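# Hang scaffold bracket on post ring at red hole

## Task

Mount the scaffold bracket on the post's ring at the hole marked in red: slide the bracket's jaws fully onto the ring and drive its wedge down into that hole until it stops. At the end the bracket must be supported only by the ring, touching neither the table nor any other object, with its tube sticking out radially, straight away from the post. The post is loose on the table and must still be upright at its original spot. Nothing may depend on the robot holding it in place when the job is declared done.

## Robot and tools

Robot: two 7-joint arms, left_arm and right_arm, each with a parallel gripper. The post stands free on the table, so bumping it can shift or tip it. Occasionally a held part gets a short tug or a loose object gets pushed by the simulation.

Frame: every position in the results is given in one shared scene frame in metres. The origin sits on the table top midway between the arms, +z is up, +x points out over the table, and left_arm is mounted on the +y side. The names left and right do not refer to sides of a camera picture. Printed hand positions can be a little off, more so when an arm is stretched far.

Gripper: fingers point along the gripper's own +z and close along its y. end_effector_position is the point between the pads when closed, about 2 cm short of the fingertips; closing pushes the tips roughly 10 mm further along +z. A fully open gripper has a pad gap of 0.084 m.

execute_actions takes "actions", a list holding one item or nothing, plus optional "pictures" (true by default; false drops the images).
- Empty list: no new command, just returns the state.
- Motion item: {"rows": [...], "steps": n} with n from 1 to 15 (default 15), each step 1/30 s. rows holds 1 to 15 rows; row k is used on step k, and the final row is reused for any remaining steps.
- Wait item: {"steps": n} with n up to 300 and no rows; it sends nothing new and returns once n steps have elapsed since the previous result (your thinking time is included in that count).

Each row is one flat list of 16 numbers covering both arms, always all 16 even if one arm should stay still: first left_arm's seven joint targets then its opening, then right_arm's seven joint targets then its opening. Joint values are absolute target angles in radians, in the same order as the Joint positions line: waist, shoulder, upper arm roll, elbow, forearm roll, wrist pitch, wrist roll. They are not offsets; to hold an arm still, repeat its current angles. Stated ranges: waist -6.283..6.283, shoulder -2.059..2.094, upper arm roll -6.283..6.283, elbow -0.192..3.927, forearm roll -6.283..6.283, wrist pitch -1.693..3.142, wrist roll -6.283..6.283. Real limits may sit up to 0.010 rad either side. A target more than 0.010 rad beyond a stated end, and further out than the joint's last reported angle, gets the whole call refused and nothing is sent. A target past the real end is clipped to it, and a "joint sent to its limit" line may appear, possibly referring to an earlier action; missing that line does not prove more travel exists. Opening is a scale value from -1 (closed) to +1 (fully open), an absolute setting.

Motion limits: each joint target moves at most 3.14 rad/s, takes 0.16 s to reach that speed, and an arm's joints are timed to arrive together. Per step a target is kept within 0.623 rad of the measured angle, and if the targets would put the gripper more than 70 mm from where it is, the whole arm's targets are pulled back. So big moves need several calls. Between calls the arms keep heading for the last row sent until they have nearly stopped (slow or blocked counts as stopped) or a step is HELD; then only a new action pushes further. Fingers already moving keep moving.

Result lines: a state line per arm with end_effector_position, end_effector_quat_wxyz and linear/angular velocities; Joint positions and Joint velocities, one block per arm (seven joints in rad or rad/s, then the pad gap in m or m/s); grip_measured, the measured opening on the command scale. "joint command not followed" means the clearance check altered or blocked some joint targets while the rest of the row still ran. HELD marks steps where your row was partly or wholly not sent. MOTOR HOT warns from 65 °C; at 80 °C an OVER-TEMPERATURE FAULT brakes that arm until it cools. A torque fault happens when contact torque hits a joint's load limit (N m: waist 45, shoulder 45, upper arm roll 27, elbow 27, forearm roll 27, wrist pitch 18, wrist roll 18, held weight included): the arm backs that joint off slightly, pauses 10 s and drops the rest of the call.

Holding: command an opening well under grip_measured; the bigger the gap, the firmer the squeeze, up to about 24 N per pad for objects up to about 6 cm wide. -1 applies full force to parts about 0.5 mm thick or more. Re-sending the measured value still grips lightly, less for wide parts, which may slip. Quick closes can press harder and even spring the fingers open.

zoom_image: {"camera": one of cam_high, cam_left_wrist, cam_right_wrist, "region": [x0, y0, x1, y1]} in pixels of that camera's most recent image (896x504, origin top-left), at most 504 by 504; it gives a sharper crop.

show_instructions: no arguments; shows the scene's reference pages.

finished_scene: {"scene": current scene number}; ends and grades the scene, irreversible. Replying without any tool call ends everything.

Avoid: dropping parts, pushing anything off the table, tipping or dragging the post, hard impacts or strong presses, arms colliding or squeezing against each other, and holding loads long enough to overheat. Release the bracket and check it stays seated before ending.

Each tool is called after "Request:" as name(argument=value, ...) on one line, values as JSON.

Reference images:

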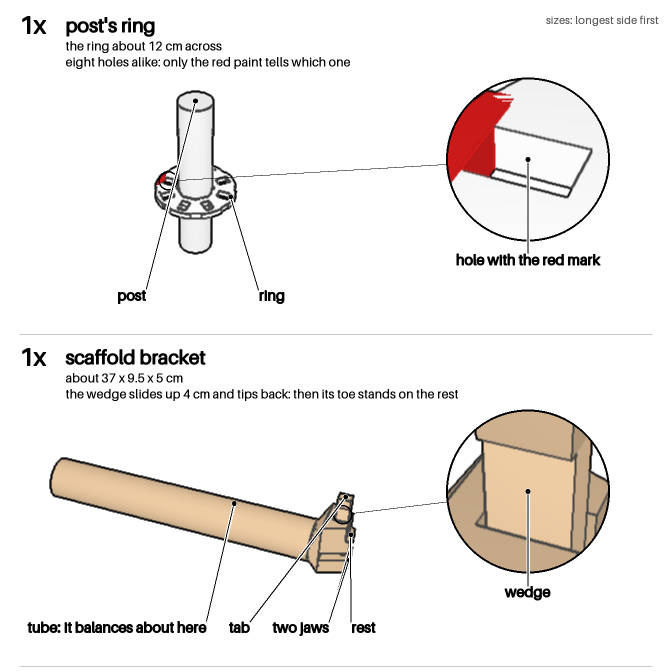

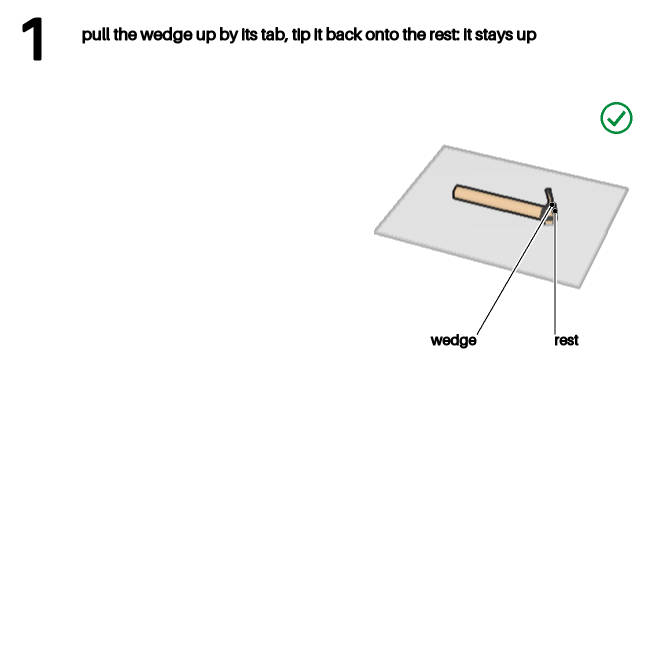

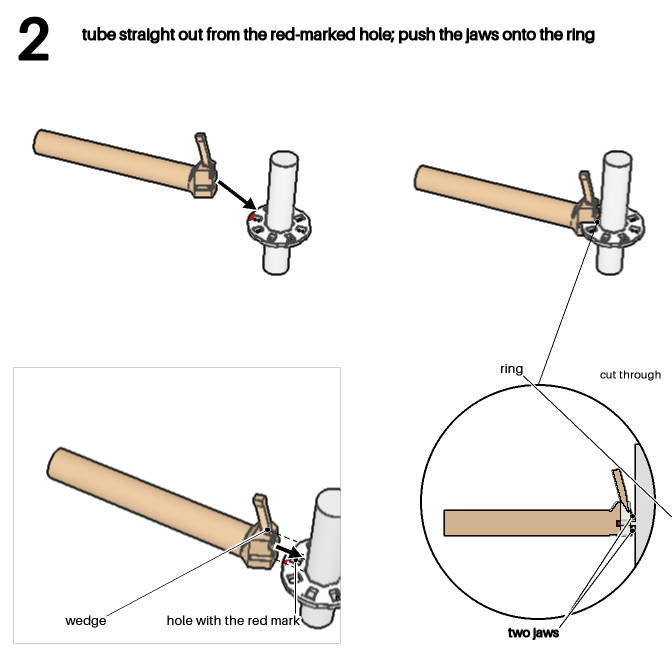

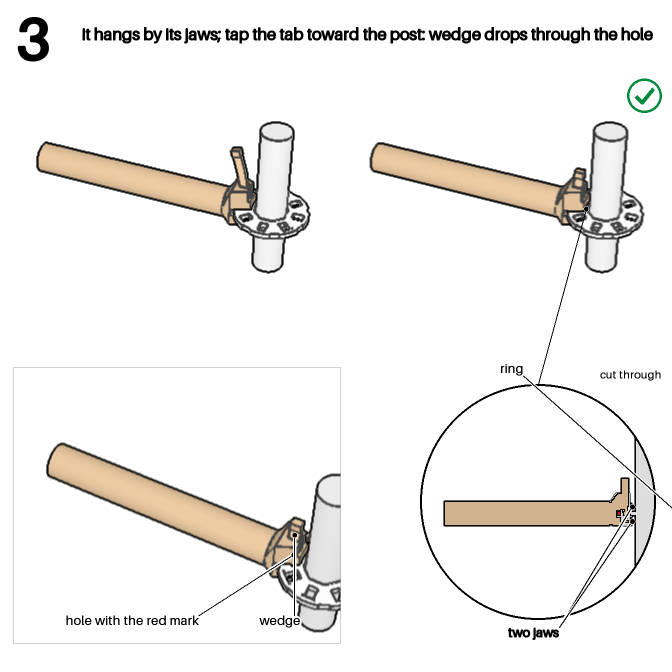

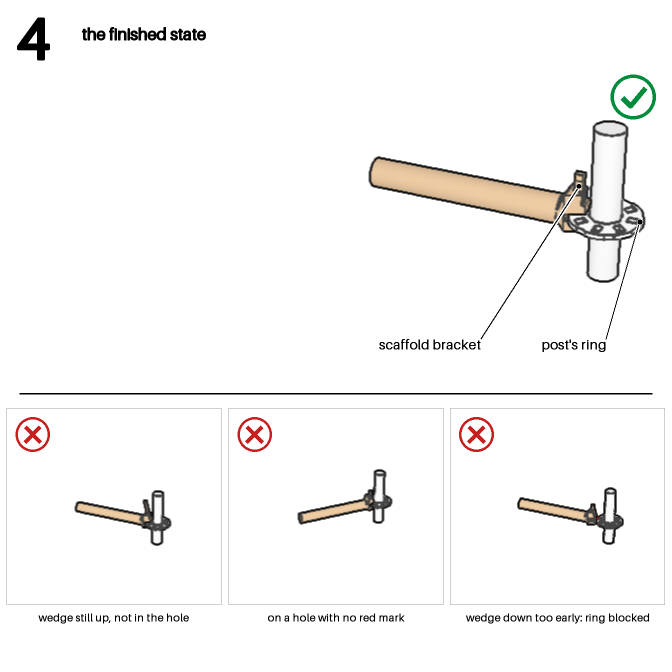

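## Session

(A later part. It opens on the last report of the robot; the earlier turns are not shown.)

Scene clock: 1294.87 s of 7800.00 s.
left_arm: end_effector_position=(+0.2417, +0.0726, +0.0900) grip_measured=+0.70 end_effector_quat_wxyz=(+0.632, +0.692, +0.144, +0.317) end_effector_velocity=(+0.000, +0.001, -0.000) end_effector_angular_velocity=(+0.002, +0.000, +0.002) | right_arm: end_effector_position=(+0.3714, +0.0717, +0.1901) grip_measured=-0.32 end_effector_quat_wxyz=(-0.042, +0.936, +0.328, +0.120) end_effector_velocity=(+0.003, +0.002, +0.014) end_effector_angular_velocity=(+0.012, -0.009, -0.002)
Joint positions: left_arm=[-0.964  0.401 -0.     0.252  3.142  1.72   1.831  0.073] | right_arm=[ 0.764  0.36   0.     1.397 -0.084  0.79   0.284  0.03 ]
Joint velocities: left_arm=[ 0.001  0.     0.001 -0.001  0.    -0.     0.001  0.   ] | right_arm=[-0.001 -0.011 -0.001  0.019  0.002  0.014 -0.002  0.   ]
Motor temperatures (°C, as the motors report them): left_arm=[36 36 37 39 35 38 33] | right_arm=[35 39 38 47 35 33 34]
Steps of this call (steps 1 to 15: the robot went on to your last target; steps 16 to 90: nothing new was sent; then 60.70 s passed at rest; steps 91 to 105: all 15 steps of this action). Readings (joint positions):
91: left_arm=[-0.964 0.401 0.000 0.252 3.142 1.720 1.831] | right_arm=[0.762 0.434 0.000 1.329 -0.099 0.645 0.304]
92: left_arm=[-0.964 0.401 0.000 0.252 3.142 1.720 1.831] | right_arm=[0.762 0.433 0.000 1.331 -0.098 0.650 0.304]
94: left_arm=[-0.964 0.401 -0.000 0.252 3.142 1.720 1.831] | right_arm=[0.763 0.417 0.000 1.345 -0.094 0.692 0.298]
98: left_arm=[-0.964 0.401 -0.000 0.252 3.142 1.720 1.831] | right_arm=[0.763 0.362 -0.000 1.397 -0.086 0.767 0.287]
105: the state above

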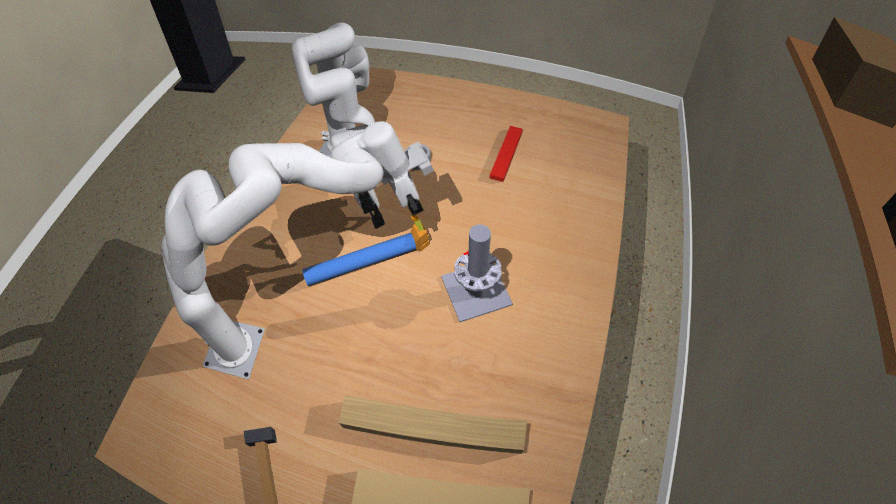

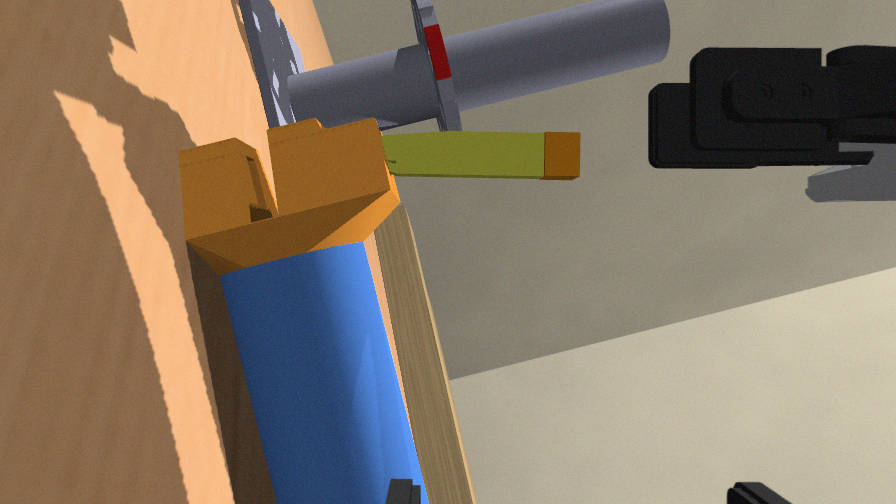

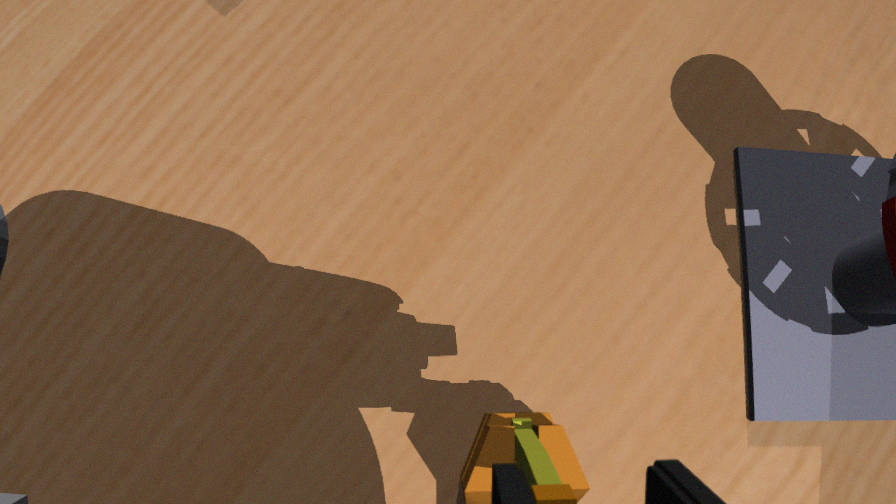

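Request:
execute_actions(actions=[{"rows": [[-0.964,0.4012,0,0.2518,3.1416,1.7202,1.8308,0.7,0.445,-0.2,0,0.9,0,1.1,0,0.9]], "steps": 15}], pictures=false)

Request:
execute_actions(actions=[{"steps": 20}], pictures=false)

Scene clock: 1322.23 s of 7800.00 s.
left_arm: end_effector_position=(+0.2417, +0.0726, +0.0900) grip_measured=+0.70 end_effector_quat_wxyz=(+0.632, +0.692, +0.144, +0.317) end_effector_velocity=(-0.000, +0.001, -0.001) end_effector_angular_velocity=(+0.002, +0.001, +0.000) | right_arm: end_effector_position=(+0.3527, -0.1139, +0.2249) grip_measured=+0.90 end_effector_quat_wxyz=(-0.004, +0.953, +0.299, +0.040) end_effector_velocity=(-0.149, -0.428, +0.034) end_effector_angular_velocity=(-0.217, +0.399, -0.134)
Joint positions: left_arm=[-0.964  0.401  0.     0.252  3.142  1.72   1.831  0.073] | right_arm=[ 0.541 -0.032 -0.001  1.052 -0.025  1.006  0.086  0.08 ]
Joint velocities: left_arm=[ 0.     0.     0.    -0.002 -0.    -0.     0.    -0.   ] | right_arm=[-0.551 -0.969  0.005 -0.87   0.143  0.536 -0.493 -0.   ]
Motor temperatures (°C, as the motors report them): left_arm=[36 36 37 39 35 38 33] | right_arm=[35 39 38 47 35 33 34]
Steps of this call (steps 1 to 15: the robot went on to your last target; steps 16 to 90: nothing new was sent; then 23.87 s passed at rest; steps 91 to 105: all 15 steps of this action). Readings (joint positions):
91: left_arm=[-0.964 0.401 0.000 0.252 3.142 1.720 1.831] | right_arm=[0.763 0.358 0.000 1.400 -0.083 0.791 0.284]
92: left_arm=[-0.964 0.401 -0.000 0.252 3.142 1.720 1.831] | right_arm=[0.762 0.355 0.001 1.396 -0.083 0.793 0.281]
94: left_arm=[-0.964 0.401 -0.000 0.252 3.142 1.720 1.831] | right_arm=[0.742 0.318 0.006 1.358 -0.077 0.816 0.260]
98: left_arm=[-0.964 0.401 -0.000 0.252 3.142 1.720 1.831] | right_arm=[0.667 0.190 -0.002 1.250 -0.058 0.884 0.198]
105: the state above

Scene clock: 1322.90 s of 7800.00 s.
left_arm: end_effector_position=(+0.2417, +0.0726, +0.0900) grip_measured=+0.70 end_effector_quat_wxyz=(+0.632, +0.692, +0.144, +0.317) end_effector_velocity=(+0.000, -0.000, +0.000) end_effector_angular_velocity=(-0.001, -0.001, +0.000) | right_arm: end_effector_position=(+0.3203, -0.1841, +0.2267) grip_measured=+0.90 end_effector_quat_wxyz=(+0.000, +0.957, +0.290, -0.000) end_effector_velocity=(+0.000, -0.002, +0.001) end_effector_angular_velocity=(+0.001, -0.001, -0.006)
Joint positions: left_arm=[-0.964  0.401  0.     0.252  3.142  1.72   1.831  0.073] | right_arm=[ 0.445 -0.199  0.     0.9   -0.     1.1    0.     0.08 ]
Joint velocities: left_arm=[ 0.    -0.    -0.     0.002 -0.     0.     0.     0.   ] | right_arm=[-0.003 -0.005 -0.001 -0.002 -0.     0.001  0.001  0.   ]
Motor temperatures (°C, as the motors report them): left_arm=[36 36 37 39 35 38 33] | right_arm=[35 39 38 47 35 33 34]
Steps of this call (steps 1 to 20: the robot went on to your last target). Readings (joint positions):
1: left_arm=[-0.964 0.401 0.000 0.252 3.142 1.720 1.831] | right_arm=[0.522 -0.064 -0.001 1.023 -0.020 1.024 0.069]
2: left_arm=[-0.964 0.401 0.000 0.252 3.142 1.720 1.831] | right_arm=[0.504 -0.097 -0.001 0.993 -0.016 1.042 0.053]
4: left_arm=[-0.964 0.401 0.000 0.252 3.142 1.720 1.831] | right_arm=[0.472 -0.153 -0.002 0.943 -0.007 1.073 0.025]
8: left_arm=[-0.964 0.401 -0.000 0.252 3.142 1.720 1.831] | right_arm=[0.451 -0.190 0.000 0.909 -0.002 1.094 0.005]
20: the state above

Request:
execute_actions(actions=[{"rows": [[-0.964,0.0,0,0.40,3.1416,1.3,1.8308,0.7,0.445,-0.2,0,0.9,0,1.1,0,0.9]], "steps": 15}], pictures=false)

Request:
execute_actions(actions=[{"rows": [[-0.3,-0.2,0,0.9,3.1416,1.1,1.8308,0.9,0.445,-0.2,0,0.9,-3.1416,1.1,3.1416,0.9]], "steps": 15}], pictures=false)

Request:
execute_actions(actions=[{"steps": 45}])

Scene clock: 1344.50 s of 7800.00 s.
left_arm: end_effector_position=(+0.2885, +0.0135, +0.2266) grip_measured=+0.70 end_effector_quat_wxyz=(+0.672, +0.645, +0.134, +0.337) end_effector_velocity=(+0.009, -0.009, +0.062) end_effector_angular_velocity=(+0.012, +0.009, +0.002) | right_arm: end_effector_position=(+0.3203, -0.1843, +0.2268) grip_measured=+0.90 end_effector_quat_wxyz=(-0.000, +0.957, +0.289, -0.000) end_effector_velocity=(+0.000, -0.000, +0.000) end_effector_angular_velocity=(-0.000, -0.001, +0.002)
Joint positions: left_arm=[-0.964  0.018 -0.     0.396  3.142  1.325  1.831  0.073] | right_arm=[ 0.445 -0.2   -0.     0.9    0.     1.1    0.     0.08 ]
Joint velocities: left_arm=[ 0.002 -0.221  0.001  0.047  0.    -0.283  0.     0.   ] | right_arm=[-0.001 -0.001 -0.     0.    -0.001  0.    -0.002  0.   ]
Motor temperatures (°C, as the motors report them): left_arm=[36 36 37 39 35 38 33] | right_arm=[35 39 38 47 35 33 34]
Steps of this call (steps 1 to 15: the robot went on to your last target; steps 16 to 90: nothing new was sent; then 18.10 s passed at rest; steps 91 to 105: all 15 steps of this action). Readings (joint positions):
91: left_arm=[-0.964 0.401 0.000 0.252 3.142 1.720 1.831] | right_arm=[0.445 -0.200 -0.000 0.900 0.000 1.100 -0.000]
92: left_arm=[-0.964 0.398 0.000 0.253 3.142 1.715 1.831] | right_arm=[0.445 -0.200 -0.000 0.900 0.000 1.100 0.000]
94: left_arm=[-0.964 0.361 0.000 0.264 3.142 1.671 1.831] | right_arm=[0.445 -0.200 -0.000 0.900 -0.000 1.100 0.000]
98: left_arm=[-0.964 0.211 -0.000 0.324 3.142 1.522 1.831] | right_arm=[0.445 -0.200 -0.000 0.900 0.000 1.100 -0.000]
105: the state above

Scene clock: 1345.00 s of 7800.00 s.
left_arm: end_effector_position=(+0.4332, +0.0881, +0.3606) grip_measured=+0.90 end_effector_quat_wxyz=(+0.671, +0.543, +0.197, +0.466) end_effector_velocity=(+0.278, +0.251, +0.326) end_effector_angular_velocity=(-0.282, -0.398, +0.642) | right_arm: end_effector_position=(+0.4282, -0.2894, +0.2890) grip_measured=+0.90 end_effector_quat_wxyz=(+0.283, +0.922, +0.057, +0.257) end_effector_velocity=(+0.300, -0.155, +0.323) end_effector_angular_velocity=(-0.584, -2.428, -0.622)
Joint positions: left_arm=[-0.68  -0.078  0.     0.612  3.142  1.221  1.831  0.08 ] | right_arm=[ 0.445 -0.2   -0.     0.9   -0.887  1.1    0.887  0.08 ]
Joint velocities: left_arm=[ 0.64  -0.205  0.001  0.486 -0.    -0.203  0.     0.   ] | right_arm=[-0.001 -0.     0.     0.001 -2.464 -0.001  2.458  0.   ]
Motor temperatures (°C, as the motors report them): left_arm=[36 36 37 39 35 38 33] | right_arm=[35 39 38 47 35 33 34]
Steps of this call (steps 1 to 15: all 15 steps of this action). Readings (joint positions):
1: left_arm=[-0.964 0.013 -0.000 0.396 3.142 1.317 1.831] | right_arm=[0.445 -0.200 0.000 0.900 -0.000 1.100 0.000]
2: left_arm=[-0.960 0.009 -0.001 0.398 3.142 1.310 1.831] | right_arm=[0.445 -0.200 0.000 0.900 -0.004 1.100 0.005]
4: left_arm=[-0.926 -0.001 -0.004 0.423 3.142 1.297 1.831] | right_arm=[0.445 -0.200 0.000 0.900 -0.047 1.100 0.048]
8: left_arm=[-0.833 -0.030 -0.000 0.496 3.142 1.269 1.831] | right_arm=[0.445 -0.200 0.000 0.900 -0.311 1.100 0.312]
15: the state above

Scene clock: 1346.50 s of 7800.00 s.
left_arm: end_effector_position=(+0.5339, +0.2812, +0.5648) grip_measured=+0.90 end_effector_quat_wxyz=(+0.623, +0.390, +0.232, +0.638) end_effector_velocity=(+0.000, +0.001, +0.001) end_effector_angular_velocity=(-0.001, -0.002, +0.002) | right_arm: end_effector_position=(+0.4636, -0.0891, +0.5648) grip_measured=+0.90 end_effector_quat_wxyz=(-0.258, +0.434, +0.131, +0.853) end_effector_velocity=(-0.000, +0.000, +0.000) end_effector_angular_velocity=(+0.000, -0.000, +0.003)
Joint positions: left_arm=[-0.3   -0.2   -0.     0.9    3.142  1.1    1.831  0.08 ] | right_arm=[ 0.445 -0.2   -0.     0.9   -3.141  1.1    3.141  0.08 ]
Joint velocities: left_arm=[ 0.001 -0.     0.     0.001 -0.     0.     0.    -0.   ] | right_arm=[-0.    -0.     0.     0.    -0.003 -0.     0.003 -0.   ]
Motor temperatures (°C, as the motors report them): left_arm=[36 36 37 39 35 38 33] | right_arm=[35 38 38 47 35 33 34]
Steps of this call (steps 1 to 45: the robot went on to your last target). Readings (joint positions):
1: left_arm=[-0.659 -0.085 0.000 0.628 3.142 1.214 1.831] | right_arm=[0.445 -0.200 -0.000 0.900 -0.969 1.100 0.969]
2: left_arm=[-0.638 -0.092 0.000 0.644 3.142 1.207 1.831] | right_arm=[0.445 -0.200 -0.000 0.900 -1.052 1.100 1.051]
4: left_arm=[-0.595 -0.105 0.000 0.676 3.142 1.194 1.831] | right_arm=[0.445 -0.200 -0.000 0.900 -1.216 1.100 1.216]
8: left_arm=[-0.512 -0.132 0.000 0.739 3.142 1.167 1.831] | right_arm=[0.445 -0.200 -0.000 0.900 -1.546 1.100 1.545]
45: the state above

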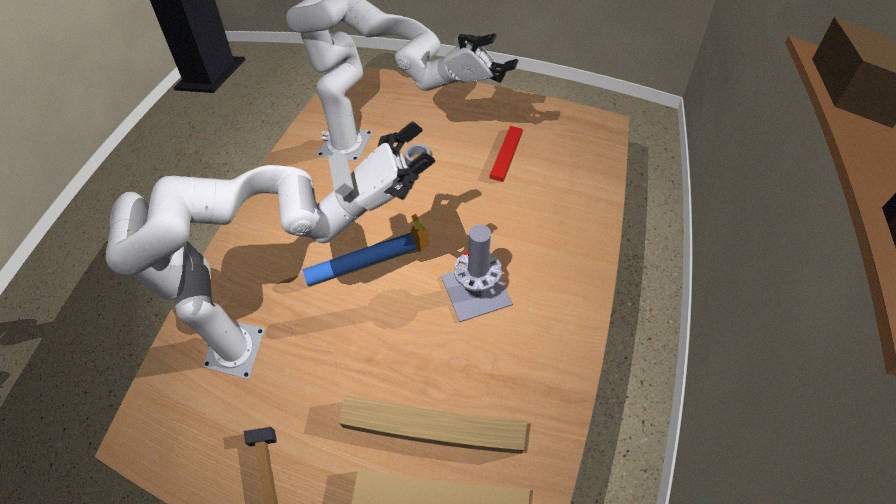

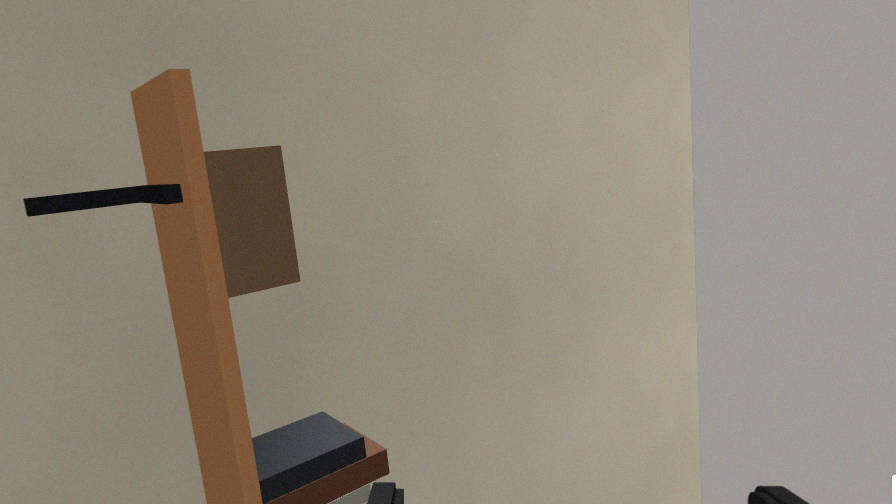

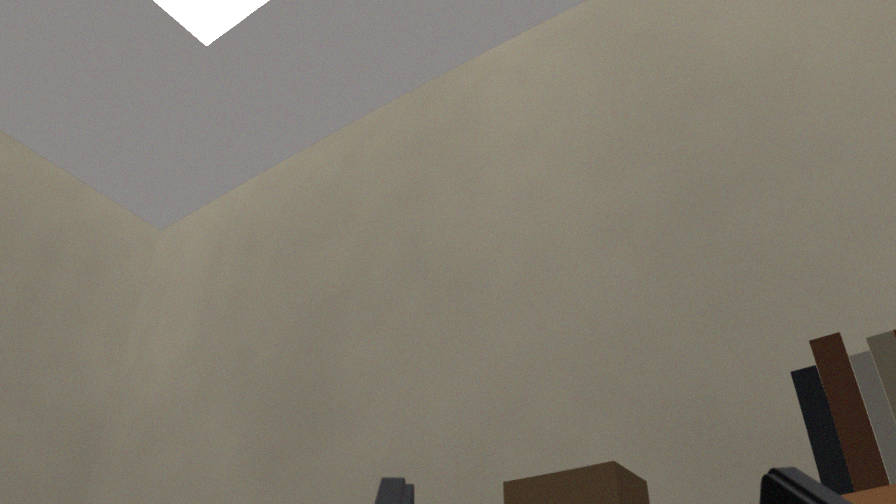

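Request:
execute_actions(actions=[{"rows": [[-0.3,-0.2,0,0.9,0,1.1,0.3182,0.9,0.445,0.3986,0,0.5336,-3.1416,1.265,3.1416,0.9]], "steps": 15}], pictures=false)

Request:
execute_actions(actions=[{"steps": 40}], pictures=false)

Request:
execute_actions(actions=[{"rows": [[-0.6858,0.4138,0,1.8117,0,1.398,0.3182,0.9,0.445,0.3986,0,0.5336,-3.1416,1.265,3.1416,0.9]], "steps": 15}], pictures=false)

Request:
execute_actions(actions=[{"steps": 35}])

Scene clock: 1373.43 s of 7800.00 s.
left_arm: end_effector_position=(+0.5376, +0.4315, +0.5030) grip_measured=+0.90 end_effector_quat_wxyz=(+0.755, -0.127, +0.579, +0.281) end_effector_velocity=(-0.090, +0.324, -0.322) end_effector_angular_velocity=(-4.101, -0.754, +0.383) | right_arm: end_effector_position=(+0.4866, -0.0737, +0.3480) grip_measured=+0.90 end_effector_quat_wxyz=(-0.233, +0.568, +0.172, +0.770) end_effector_velocity=(-0.023, -0.015, -0.503) end_effector_angular_velocity=(-0.429, +0.644, -0.000)
Joint positions: left_arm=[-0.3   -0.2    0.     0.9    2.258  1.1    0.947  0.08 ] | right_arm=[ 0.445  0.046  0.     0.75  -3.142  1.168  3.142  0.08 ]
Joint velocities: left_arm=[-0.     0.    -0.002 -0.    -2.459 -0.    -2.453 -0.   ] | right_arm=[-0.     0.579  0.001 -0.353  0.     0.159 -0.001 -0.   ]
Motor temperatures (°C, as the motors report them): left_arm=[36 36 37 43 35 38 33] | right_arm=[35 38 38 48 35 33 34]
Steps of this call (steps 1 to 15: the robot went on to your last target; steps 16 to 90: nothing new was sent; then 23.43 s passed at rest; steps 91 to 105: all 15 steps of this action). Readings (joint positions):
91: left_arm=[-0.300 -0.200 -0.000 0.900 3.141 1.100 1.831] | right_arm=[0.445 -0.200 -0.000 0.900 -3.142 1.100 3.142]
92: left_arm=[-0.300 -0.200 -0.000 0.900 3.137 1.100 1.826] | right_arm=[0.445 -0.197 -0.000 0.899 -3.142 1.102 3.142]
94: left_arm=[-0.300 -0.200 -0.001 0.900 3.094 1.100 1.782] | right_arm=[0.445 -0.169 -0.000 0.884 -3.142 1.113 3.142]
98: left_arm=[-0.300 -0.200 -0.000 0.900 2.831 1.100 1.520] | right_arm=[0.445 -0.088 0.000 0.832 -3.142 1.131 3.142]
105: the state above

Scene clock: 1374.77 s of 7800.00 s.
left_arm: end_effector_position=(+0.3667, +0.3217, +0.2268) grip_measured=+0.90 end_effector_quat_wxyz=(-0.001, +0.962, -0.274, +0.000) end_effector_velocity=(-0.001, -0.002, -0.000) end_effector_angular_velocity=(-0.010, +0.003, +0.005) | right_arm: end_effector_position=(+0.4122, -0.1232, +0.0701) grip_measured=+0.90 end_effector_quat_wxyz=(-0.186, +0.732, +0.221, +0.617) end_effector_velocity=(-0.000, -0.000, -0.001) end_effector_angular_velocity=(-0.002, +0.000, -0.000)
Joint positions: left_arm=[-0.3   -0.2    0.     0.9    0.001  1.1    0.318  0.08 ] | right_arm=[ 0.445  0.398 -0.     0.534 -3.142  1.265  3.142  0.08 ]
Joint velocities: left_arm=[-0.     0.    -0.001 -0.001 -0.012  0.    -0.    -0.   ] | right_arm=[ 0.     0.001  0.    -0.     0.001  0.    -0.001 -0.   ]
Motor temperatures (°C, as the motors report them): left_arm=[36 36 37 43 35 38 33] | right_arm=[35 38 38 48 35 33 34]
Steps of this call (steps 1 to 40: the robot went on to your last target). Readings (joint positions):
1: left_arm=[-0.300 -0.200 0.000 0.900 2.175 1.100 0.865] | right_arm=[0.445 0.065 0.000 0.738 -3.142 1.173 3.142]
2: left_arm=[-0.300 -0.200 0.000 0.900 2.093 1.100 0.783] | right_arm=[0.445 0.085 0.000 0.726 -3.142 1.178 3.142]
4: left_arm=[-0.300 -0.200 0.000 0.900 1.929 1.100 0.634] | right_arm=[0.445 0.124 0.000 0.702 -3.142 1.189 3.142]
8: left_arm=[-0.300 -0.200 0.000 0.900 1.601 1.100 0.454] | right_arm=[0.445 0.203 0.000 0.653 -3.142 1.211 3.142]
40: the state above

Scene clock: 1375.27 s of 7800.00 s.
left_arm: end_effector_position=(+0.4286, +0.1744, +0.2506) grip_measured=+0.90 end_effector_quat_wxyz=(-0.002, +0.920, -0.391, -0.026) end_effector_velocity=(+0.146, -0.366, +0.142) end_effector_angular_velocity=(-0.104, -0.200, -0.489) | right_arm: end_effector_position=(+0.4121, -0.1233, +0.0701) grip_measured=+0.90 end_effector_quat_wxyz=(-0.186, +0.732, +0.221, +0.617) end_effector_velocity=(+0.000, -0.000, +0.000) end_effector_angular_velocity=(-0.001, -0.001, -0.001)
Joint positions: left_arm=[-0.549  0.197 -0.     1.436  0.     1.292  0.318  0.08 ] | right_arm=[ 0.445  0.399 -0.     0.534 -3.142  1.265  3.142  0.08 ]
Joint velocities: left_arm=[-0.498  0.79   0.008  1.403 -0.     0.387 -0.     0.   ] | right_arm=[-0.    -0.     0.     0.     0.001  0.    -0.002 -0.   ]
Motor temperatures (°C, as the motors report them): left_arm=[36 36 37 43 35 38 33] | right_arm=[35 38 38 47 35 33 34]
Steps of this call (steps 1 to 15: all 15 steps of this action). Readings (joint positions):
1: left_arm=[-0.300 -0.200 0.000 0.900 0.001 1.100 0.318] | right_arm=[0.445 0.399 -0.000 0.534 -3.142 1.265 3.142]
2: left_arm=[-0.302 -0.197 0.001 0.904 0.001 1.103 0.318] | right_arm=[0.445 0.399 -0.000 0.534 -3.142 1.265 3.142]
4: left_arm=[-0.326 -0.157 0.004 0.946 0.001 1.124 0.318] | right_arm=[0.445 0.399 -0.000 0.534 -3.142 1.265 3.142]
8: left_arm=[-0.424 -0.002 -0.001 1.115 0.000 1.196 0.318] | right_arm=[0.445 0.399 -0.000 0.534 -3.142 1.265 3.142]
15: the state above

Scene clock: 1376.43 s of 7800.00 s.
left_arm: end_effector_position=(+0.4500, +0.0721, +0.2801) grip_measured=+0.90 end_effector_quat_wxyz=(-0.000, +0.892, -0.453, -0.000) end_effector_velocity=(+0.001, +0.000, +0.000) end_effector_angular_velocity=(-0.001, -0.001, +0.001) | right_arm: end_effector_position=(+0.4121, -0.1233, +0.0701) grip_measured=+0.90 end_effector_quat_wxyz=(-0.186, +0.732, +0.221, +0.617) end_effector_velocity=(-0.001, +0.000, -0.001) end_effector_angular_velocity=(+0.001, +0.002, +0.001)
Joint positions: left_arm=[-0.686  0.414  0.     1.812  0.     1.398  0.318  0.08 ] | right_arm=[ 0.445  0.399 -0.     0.534 -3.142  1.265  3.142  0.08 ]
Joint velocities: left_arm=[ 0.     0.     0.001  0.002 -0.     0.     0.     0.   ] | right_arm=[ 0.002  0.001 -0.    -0.     0.    -0.     0.002  0.   ]
Motor temperatures (°C, as the motors report them): left_arm=[36 36 37 43 35 38 33] | right_arm=[35 38 38 47 35 33 34]
Steps of this call (steps 1 to 30: the robot went on to your last target; steps 31 to 35: nothing new was sent). Readings (joint positions):
1: left_arm=[-0.566 0.224 0.000 1.483 0.000 1.305 0.318] | right_arm=[0.445 0.399 0.000 0.534 -3.142 1.265 3.142]
2: left_arm=[-0.583 0.251 0.000 1.530 0.000 1.318 0.318] | right_arm=[0.445 0.399 0.000 0.534 -3.142 1.265 3.142]
4: left_arm=[-0.618 0.305 0.000 1.625 0.000 1.345 0.318] | right_arm=[0.445 0.399 0.000 0.534 -3.142 1.265 3.142]
8: left_arm=[-0.673 0.389 -0.004 1.769 -0.000 1.385 0.318] | right_arm=[0.445 0.399 0.000 0.534 -3.142 1.265 3.142]
35: the state above
All arms were judged still, so your last target was given up. Only a new action makes them travel on or press farther. Fingers that are still opening or closing keep moving.

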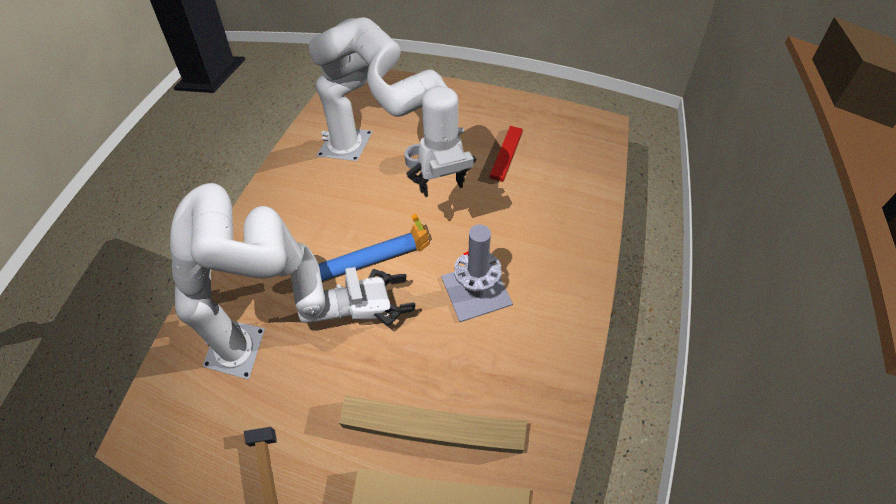

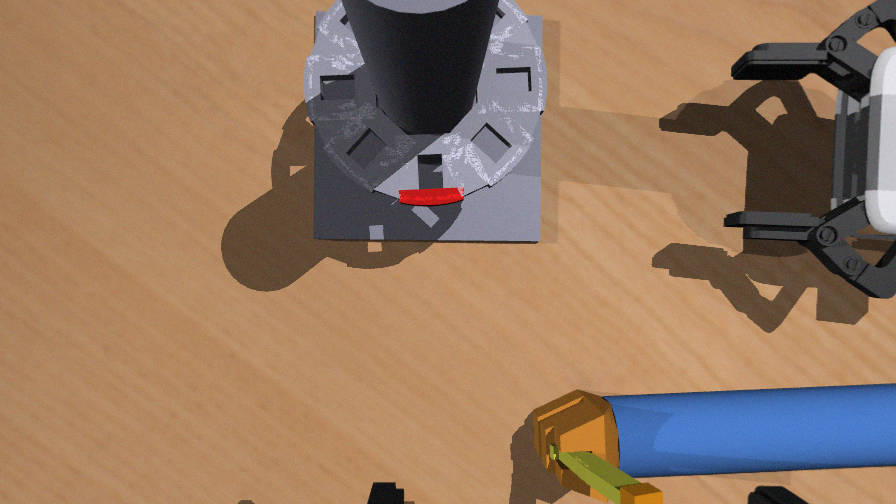

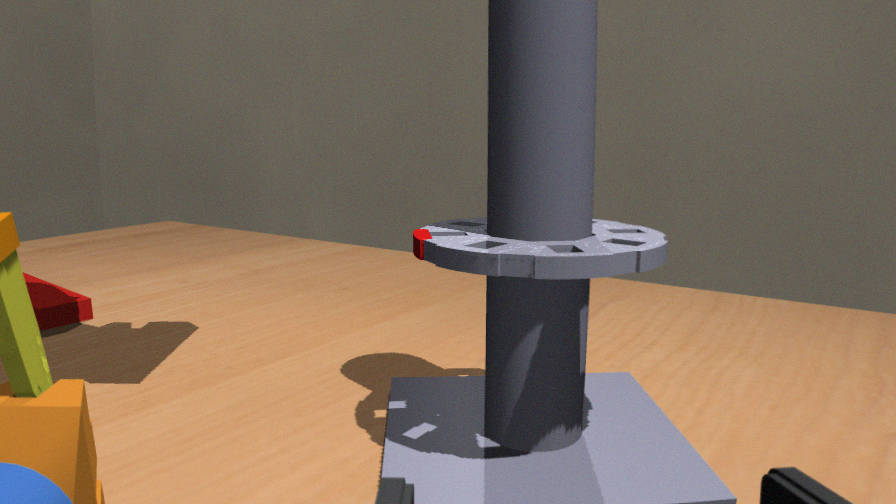

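Request:
zoom_image(camera="cam_left_wrist", region=[290, 0, 570, 260])

Region (290, 0, 570, 260) of cam_left_wrist's 896x504 image, scaled by 1.800, with more detail than that image has; it fills the top 468 rows of this view, and the rest is white.

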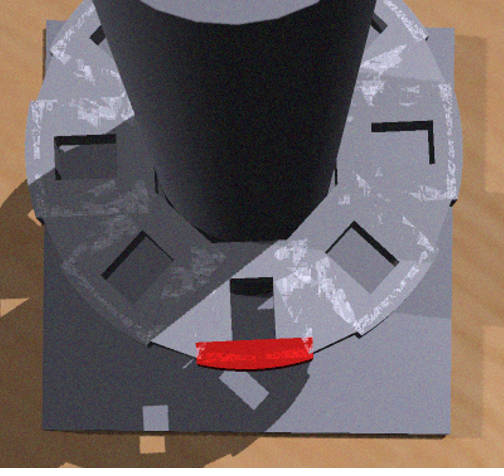

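Request:
execute_actions(actions=[{"rows": [[-0.6484,0.5861,0,1.6443,0,1.0582,0.3106,0.13,0.445,0.3986,0,0.5336,-3.1416,1.265,3.1416,0.9]], "steps": 15}], pictures=false)

Request:
execute_actions(actions=[{"steps": 25}])

Scene clock: 1424.53 s of 7800.00 s.
left_arm: end_effector_position=(+0.4818, +0.0776, +0.1321) grip_measured=+0.12 end_effector_quat_wxyz=(-0.001, +0.901, -0.433, -0.005) end_effector_velocity=(+0.028, -0.015, -0.024) end_effector_angular_velocity=(-0.068, -0.095, +0.010) | right_arm: end_effector_position=(+0.4121, -0.1233, +0.0701) grip_measured=+0.90 end_effector_quat_wxyz=(-0.186, +0.732, +0.221, +0.617) end_effector_velocity=(-0.000, +0.000, +0.000) end_effector_angular_velocity=(+0.001, +0.001, -0.000)
Joint positions: left_arm=[-0.649  0.583  0.001  1.647  0.     1.075  0.311  0.049] | right_arm=[ 0.445  0.399  0.     0.534 -3.142  1.265  3.142  0.08 ]
Joint velocities: left_arm=[ 0.012  0.041 -0.008 -0.03   0.    -0.188 -0.004  0.   ] | right_arm=[ 0.    -0.    -0.    -0.    -0.     0.     0.001 -0.   ]
Motor temperatures (°C, as the motors report them): left_arm=[36 37 37 43 35 38 33] | right_arm=[35 38 38 44 35 33 34]
Steps of this call (steps 1 to 90: nothing new was sent; then 44.60 s passed at rest; steps 91 to 105: all 15 steps of this action). Readings (joint positions):
91: left_arm=[-0.686 0.414 -0.000 1.812 -0.000 1.398 0.318] | right_arm=[0.445 0.399 0.000 0.534 -3.142 1.265 3.142]
92: left_arm=[-0.685 0.415 -0.000 1.810 -0.000 1.393 0.318] | right_arm=[0.445 0.399 -0.000 0.534 -3.142 1.265 3.142]
94: left_arm=[-0.682 0.430 -0.001 1.796 -0.000 1.351 0.317] | right_arm=[0.445 0.399 0.000 0.534 -3.142 1.265 3.142]
98: left_arm=[-0.667 0.502 0.000 1.726 0.000 1.227 0.314] | right_arm=[0.445 0.399 0.000 0.534 -3.142 1.265 3.142]
105: the state above

Scene clock: 1425.37 s of 7800.00 s.
left_arm: end_effector_position=(+0.4840, +0.0761, +0.1302) grip_measured=+0.12 end_effector_quat_wxyz=(+0.000, +0.902, -0.433, +0.000) end_effector_velocity=(-0.001, -0.001, -0.000) end_effector_angular_velocity=(-0.000, +0.001, -0.000) | right_arm: end_effector_position=(+0.4121, -0.1233, +0.0701) grip_measured=+0.90 end_effector_quat_wxyz=(-0.186, +0.732, +0.221, +0.617) end_effector_velocity=(-0.001, +0.001, -0.000) end_effector_angular_velocity=(-0.000, -0.000, +0.002)
Joint positions: left_arm=[-0.648  0.586 -0.     1.644  0.     1.058  0.311  0.049] | right_arm=[ 0.445  0.399 -0.     0.534 -3.142  1.265  3.142  0.08 ]
Joint velocities: left_arm=[-0.     0.    -0.001 -0.001  0.    -0.    -0.001  0.   ] | right_arm=[ 0.002 -0.     0.001 -0.     0.001  0.    -0.001  0.   ]
Motor temperatures (°C, as the motors report them): left_arm=[36 37 37 43 35 38 33] | right_arm=[35 38 38 44 35 33 34]
Steps of this call (steps 1 to 25: the robot went on to your last target). Readings (joint positions):
1: left_arm=[-0.649 0.583 0.001 1.647 0.000 1.069 0.311] | right_arm=[0.445 0.399 0.000 0.534 -3.142 1.265 3.142]
2: left_arm=[-0.649 0.583 0.000 1.648 0.000 1.066 0.311] | right_arm=[0.445 0.399 0.000 0.534 -3.142 1.265 3.142]
4: left_arm=[-0.649 0.582 -0.001 1.649 -0.000 1.061 0.311] | right_arm=[0.445 0.399 0.000 0.534 -3.142 1.265 3.142]
8: left_arm=[-0.649 0.584 -0.000 1.646 -0.000 1.059 0.311] | right_arm=[0.445 0.399 0.000 0.534 -3.142 1.265 3.142]
25: the state above

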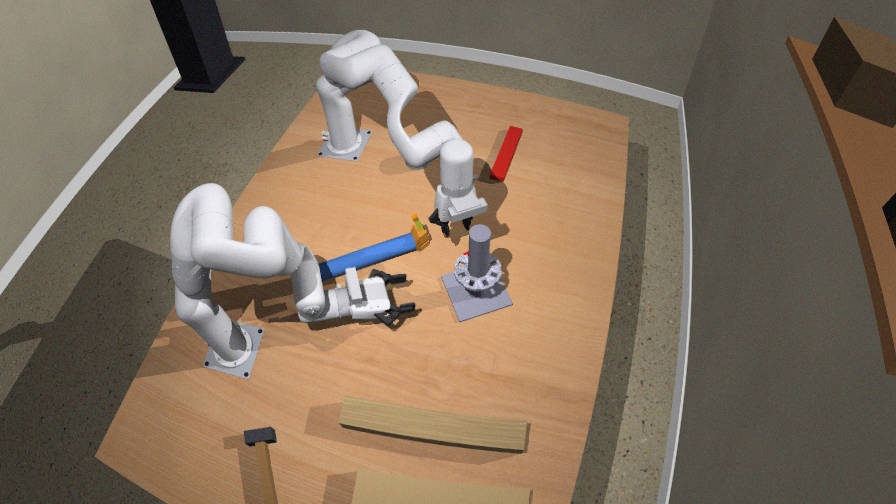

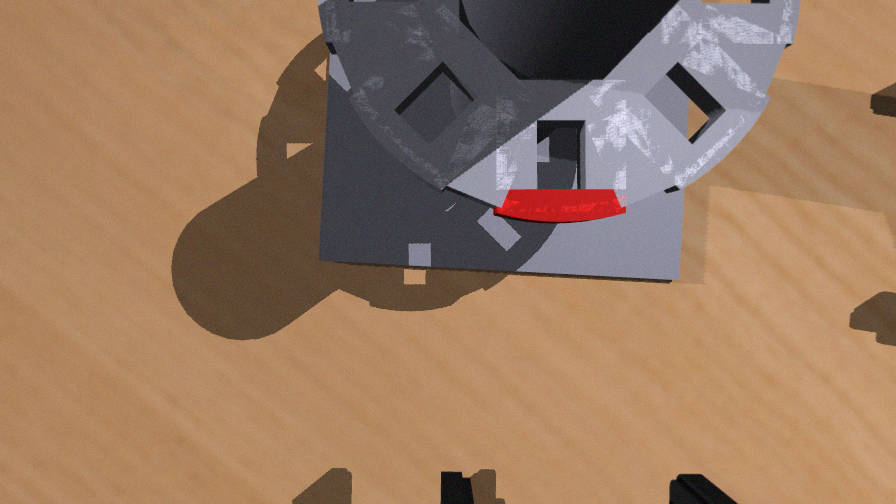

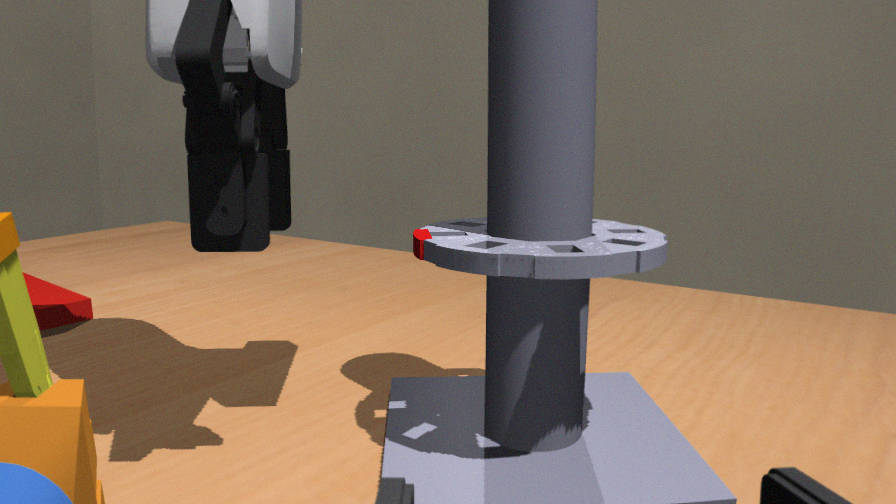

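Request:
zoom_image(camera="cam_left_wrist", region=[420, 404, 740, 504])

Request:
zoom_image(camera="cam_left_wrist", region=[420, 40, 740, 240])

Region (420, 404, 740, 504) of cam_left_wrist's 896x504 image, scaled by 1.575, with more detail than that image has; it fills the top 158 rows of this view, and the rest is white.

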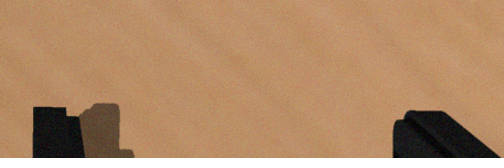

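Region (420, 40, 740, 240) of cam_left_wrist's 896x504 image, scaled by 1.575, with more detail than that image has; it fills the top 315 rows of this view, and the rest is white.

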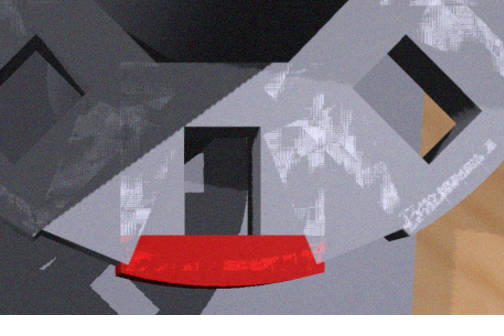

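Request:
execute_actions(actions=[{"rows": [[-0.6484,0.5308,0,1.7606,0,1.2298,0.3106,0.9,0.3,0.3986,0,0.5336,-3.1416,1.265,3.1416,0.9]], "steps": 12}], pictures=false)

Request:
execute_actions(actions=[{"rows": [[-0.9665,0.1872,0,1.2660,0,1.0788,-1.5735,0.9,0.3,0.3986,0,0.5336,-3.1416,1.265,3.1416,0.9]], "steps": 15}], pictures=false)

Request:
execute_actions(actions=[{"steps": 30}])

Scene clock: 1465.27 s of 7800.00 s.
left_arm: end_effector_position=(+0.4845, +0.0757, +0.1991) grip_measured=+0.90 end_effector_quat_wxyz=(+0.000, +0.901, -0.433, +0.001) end_effector_velocity=(-0.030, +0.021, -0.055) end_effector_angular_velocity=(+0.097, +0.146, +0.001) | right_arm: end_effector_position=(+0.4481, -0.1868, +0.0700) grip_measured=+0.90 end_effector_quat_wxyz=(-0.143, +0.746, +0.169, +0.628) end_effector_velocity=(+0.001, +0.000, +0.000) end_effector_angular_velocity=(+0.012, +0.005, -0.003)
Joint positions: left_arm=[-0.648  0.531 -0.     1.757  0.     1.224  0.311  0.08 ] | right_arm=[ 0.304  0.399  0.     0.533 -3.142  1.265  3.142  0.08 ]
Joint velocities: left_arm=[ 0.     0.052  0.001 -0.04  -0.     0.084  0.001 -0.   ] | right_arm=[-0.03   0.001  0.027  0.002 -0.002 -0.     0.003  0.   ]
Motor temperatures (°C, as the motors report them): left_arm=[36 38 37 43 35 38 33] | right_arm=[35 38 38 44 35 33 34]
Steps of this call (steps 1 to 15: the robot went on to your last target; steps 16 to 90: nothing new was sent; then 36.50 s passed at rest; steps 91 to 102: all 12 steps of this action). Readings (joint positions):
91: left_arm=[-0.648 0.586 -0.000 1.644 0.000 1.058 0.311] | right_arm=[0.445 0.399 0.000 0.534 -3.142 1.265 3.142]
92: left_arm=[-0.648 0.585 0.000 1.646 -0.000 1.063 0.311] | right_arm=[0.441 0.399 0.001 0.534 -3.142 1.265 3.142]
94: left_arm=[-0.648 0.577 0.000 1.669 -0.000 1.106 0.311] | right_arm=[0.404 0.399 0.006 0.534 -3.142 1.265 3.142]
98: left_arm=[-0.648 0.533 -0.000 1.750 0.000 1.200 0.311] | right_arm=[0.317 0.398 -0.006 0.534 -3.141 1.265 3.142]
102: the state above

Scene clock: 1465.77 s of 7800.00 s.
left_arm: end_effector_position=(+0.3405, +0.0156, +0.2024) grip_measured=+0.90 end_effector_quat_wxyz=(-0.000, +0.975, -0.223, -0.000) end_effector_velocity=(-0.326, -0.072, -0.006) end_effector_angular_velocity=(-0.003, -0.004, +2.116) | right_arm: end_effector_position=(+0.4492, -0.1887, +0.0701) grip_measured=+0.90 end_effector_quat_wxyz=(-0.141, +0.746, +0.168, +0.629) end_effector_velocity=(+0.000, +0.000, +0.000) end_effector_angular_velocity=(+0.000, -0.000, +0.001)
Joint positions: left_arm=[-0.887  0.275 -0.001  1.391 -0.     1.117 -0.373  0.08 ] | right_arm=[ 0.3    0.399  0.     0.534 -3.142  1.265  3.142  0.08 ]
Joint velocities: left_arm=[-0.52  -0.565 -0.006 -0.799 -0.001 -0.24  -2.642  0.   ] | right_arm=[-0.    -0.    -0.     0.    -0.001  0.     0.     0.   ]
Motor temperatures (°C, as the motors report them): left_arm=[36 38 37 43 35 38 33] | right_arm=[35 38 38 44 35 33 34]
Steps of this call (steps 1 to 15: all 15 steps of this action). Readings (joint positions):
1: left_arm=[-0.648 0.532 0.000 1.756 -0.000 1.226 0.310] | right_arm=[0.303 0.399 0.001 0.533 -3.142 1.265 3.142]
2: left_arm=[-0.650 0.531 0.001 1.753 0.000 1.226 0.306] | right_arm=[0.303 0.399 0.001 0.533 -3.142 1.265 3.142]
4: left_arm=[-0.668 0.509 0.006 1.720 0.000 1.216 0.262] | right_arm=[0.302 0.399 0.001 0.534 -3.142 1.265 3.142]
8: left_arm=[-0.753 0.420 -0.002 1.596 -0.000 1.179 0.089] | right_arm=[0.301 0.399 0.000 0.534 -3.142 1.265 3.142]
15: the state above

Scene clock: 1466.77 s of 7800.00 s.
left_arm: end_effector_position=(+0.2909, +0.0087, +0.2001) grip_measured=+0.90 end_effector_quat_wxyz=(-0.000, +0.944, +0.329, +0.000) end_effector_velocity=(+0.000, -0.001, +0.001) end_effector_angular_velocity=(-0.002, -0.001, +0.001) | right_arm: end_effector_position=(+0.4492, -0.1888, +0.0701) grip_measured=+0.90 end_effector_quat_wxyz=(-0.141, +0.746, +0.168, +0.629) end_effector_velocity=(+0.000, -0.000, +0.000) end_effector_angular_velocity=(-0.001, -0.001, -0.001)
Joint positions: left_arm=[-0.966  0.187  0.     1.266  0.     1.079 -1.573  0.08 ] | right_arm=[ 0.3    0.399  0.     0.534 -3.142  1.265  3.142  0.08 ]
Joint velocities: left_arm=[-0.001 -0.    -0.     0.002 -0.    -0.    -0.002  0.   ] | right_arm=[-0.001 -0.    -0.     0.    -0.    -0.    -0.001  0.   ]
Motor temperatures (°C, as the motors report them): left_arm=[36 38 37 43 35 38 33] | right_arm=[35 38 38 44 35 33 34]
Steps of this call (steps 1 to 30: the robot went on to your last target). Readings (joint positions):
1: left_arm=[-0.903 0.257 -0.001 1.365 -0.000 1.109 -0.465] | right_arm=[0.300 0.399 0.000 0.534 -3.142 1.265 3.142]
2: left_arm=[-0.918 0.241 -0.002 1.343 -0.000 1.102 -0.561] | right_arm=[0.300 0.399 0.000 0.534 -3.142 1.265 3.142]
4: left_arm=[-0.940 0.217 -0.002 1.309 -0.000 1.092 -0.756] | right_arm=[0.300 0.399 0.000 0.534 -3.142 1.265 3.142]
8: left_arm=[-0.959 0.196 0.001 1.278 0.000 1.083 -1.151] | right_arm=[0.300 0.399 0.000 0.534 -3.142 1.265 3.142]
30: the state above

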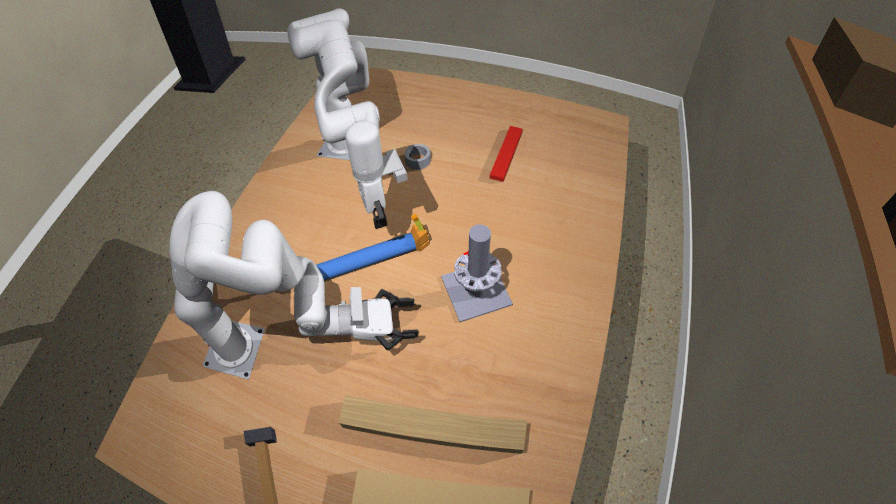

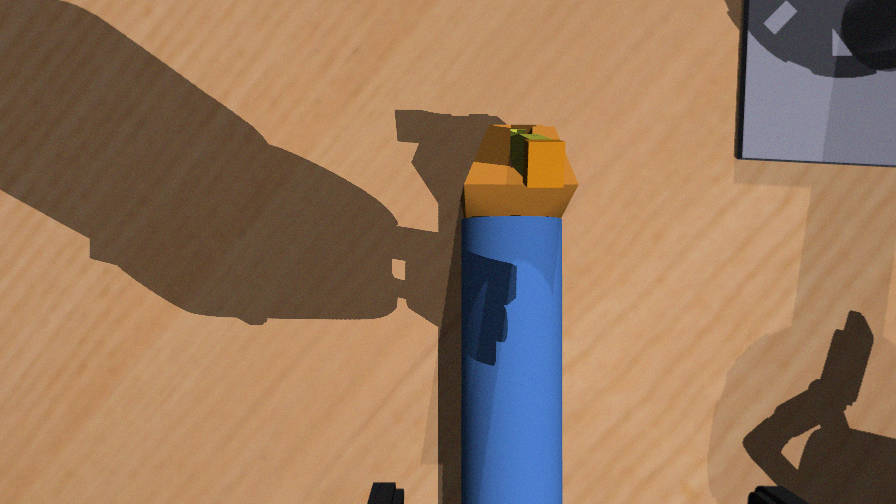

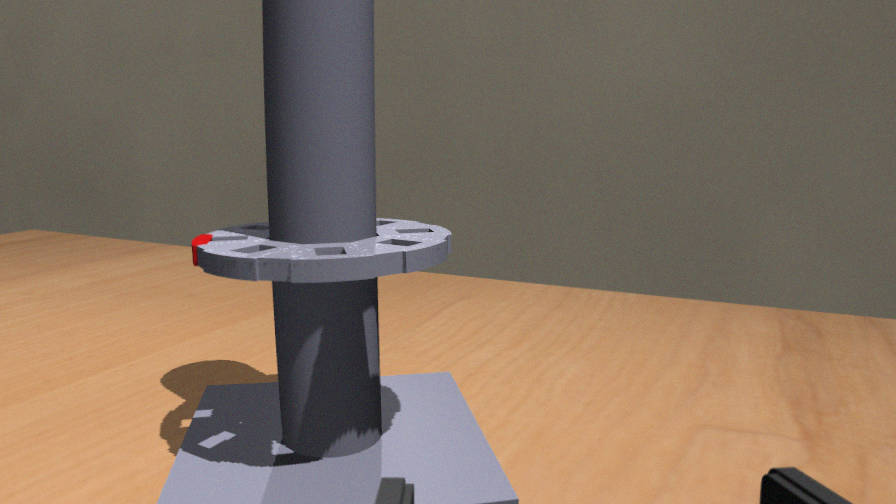

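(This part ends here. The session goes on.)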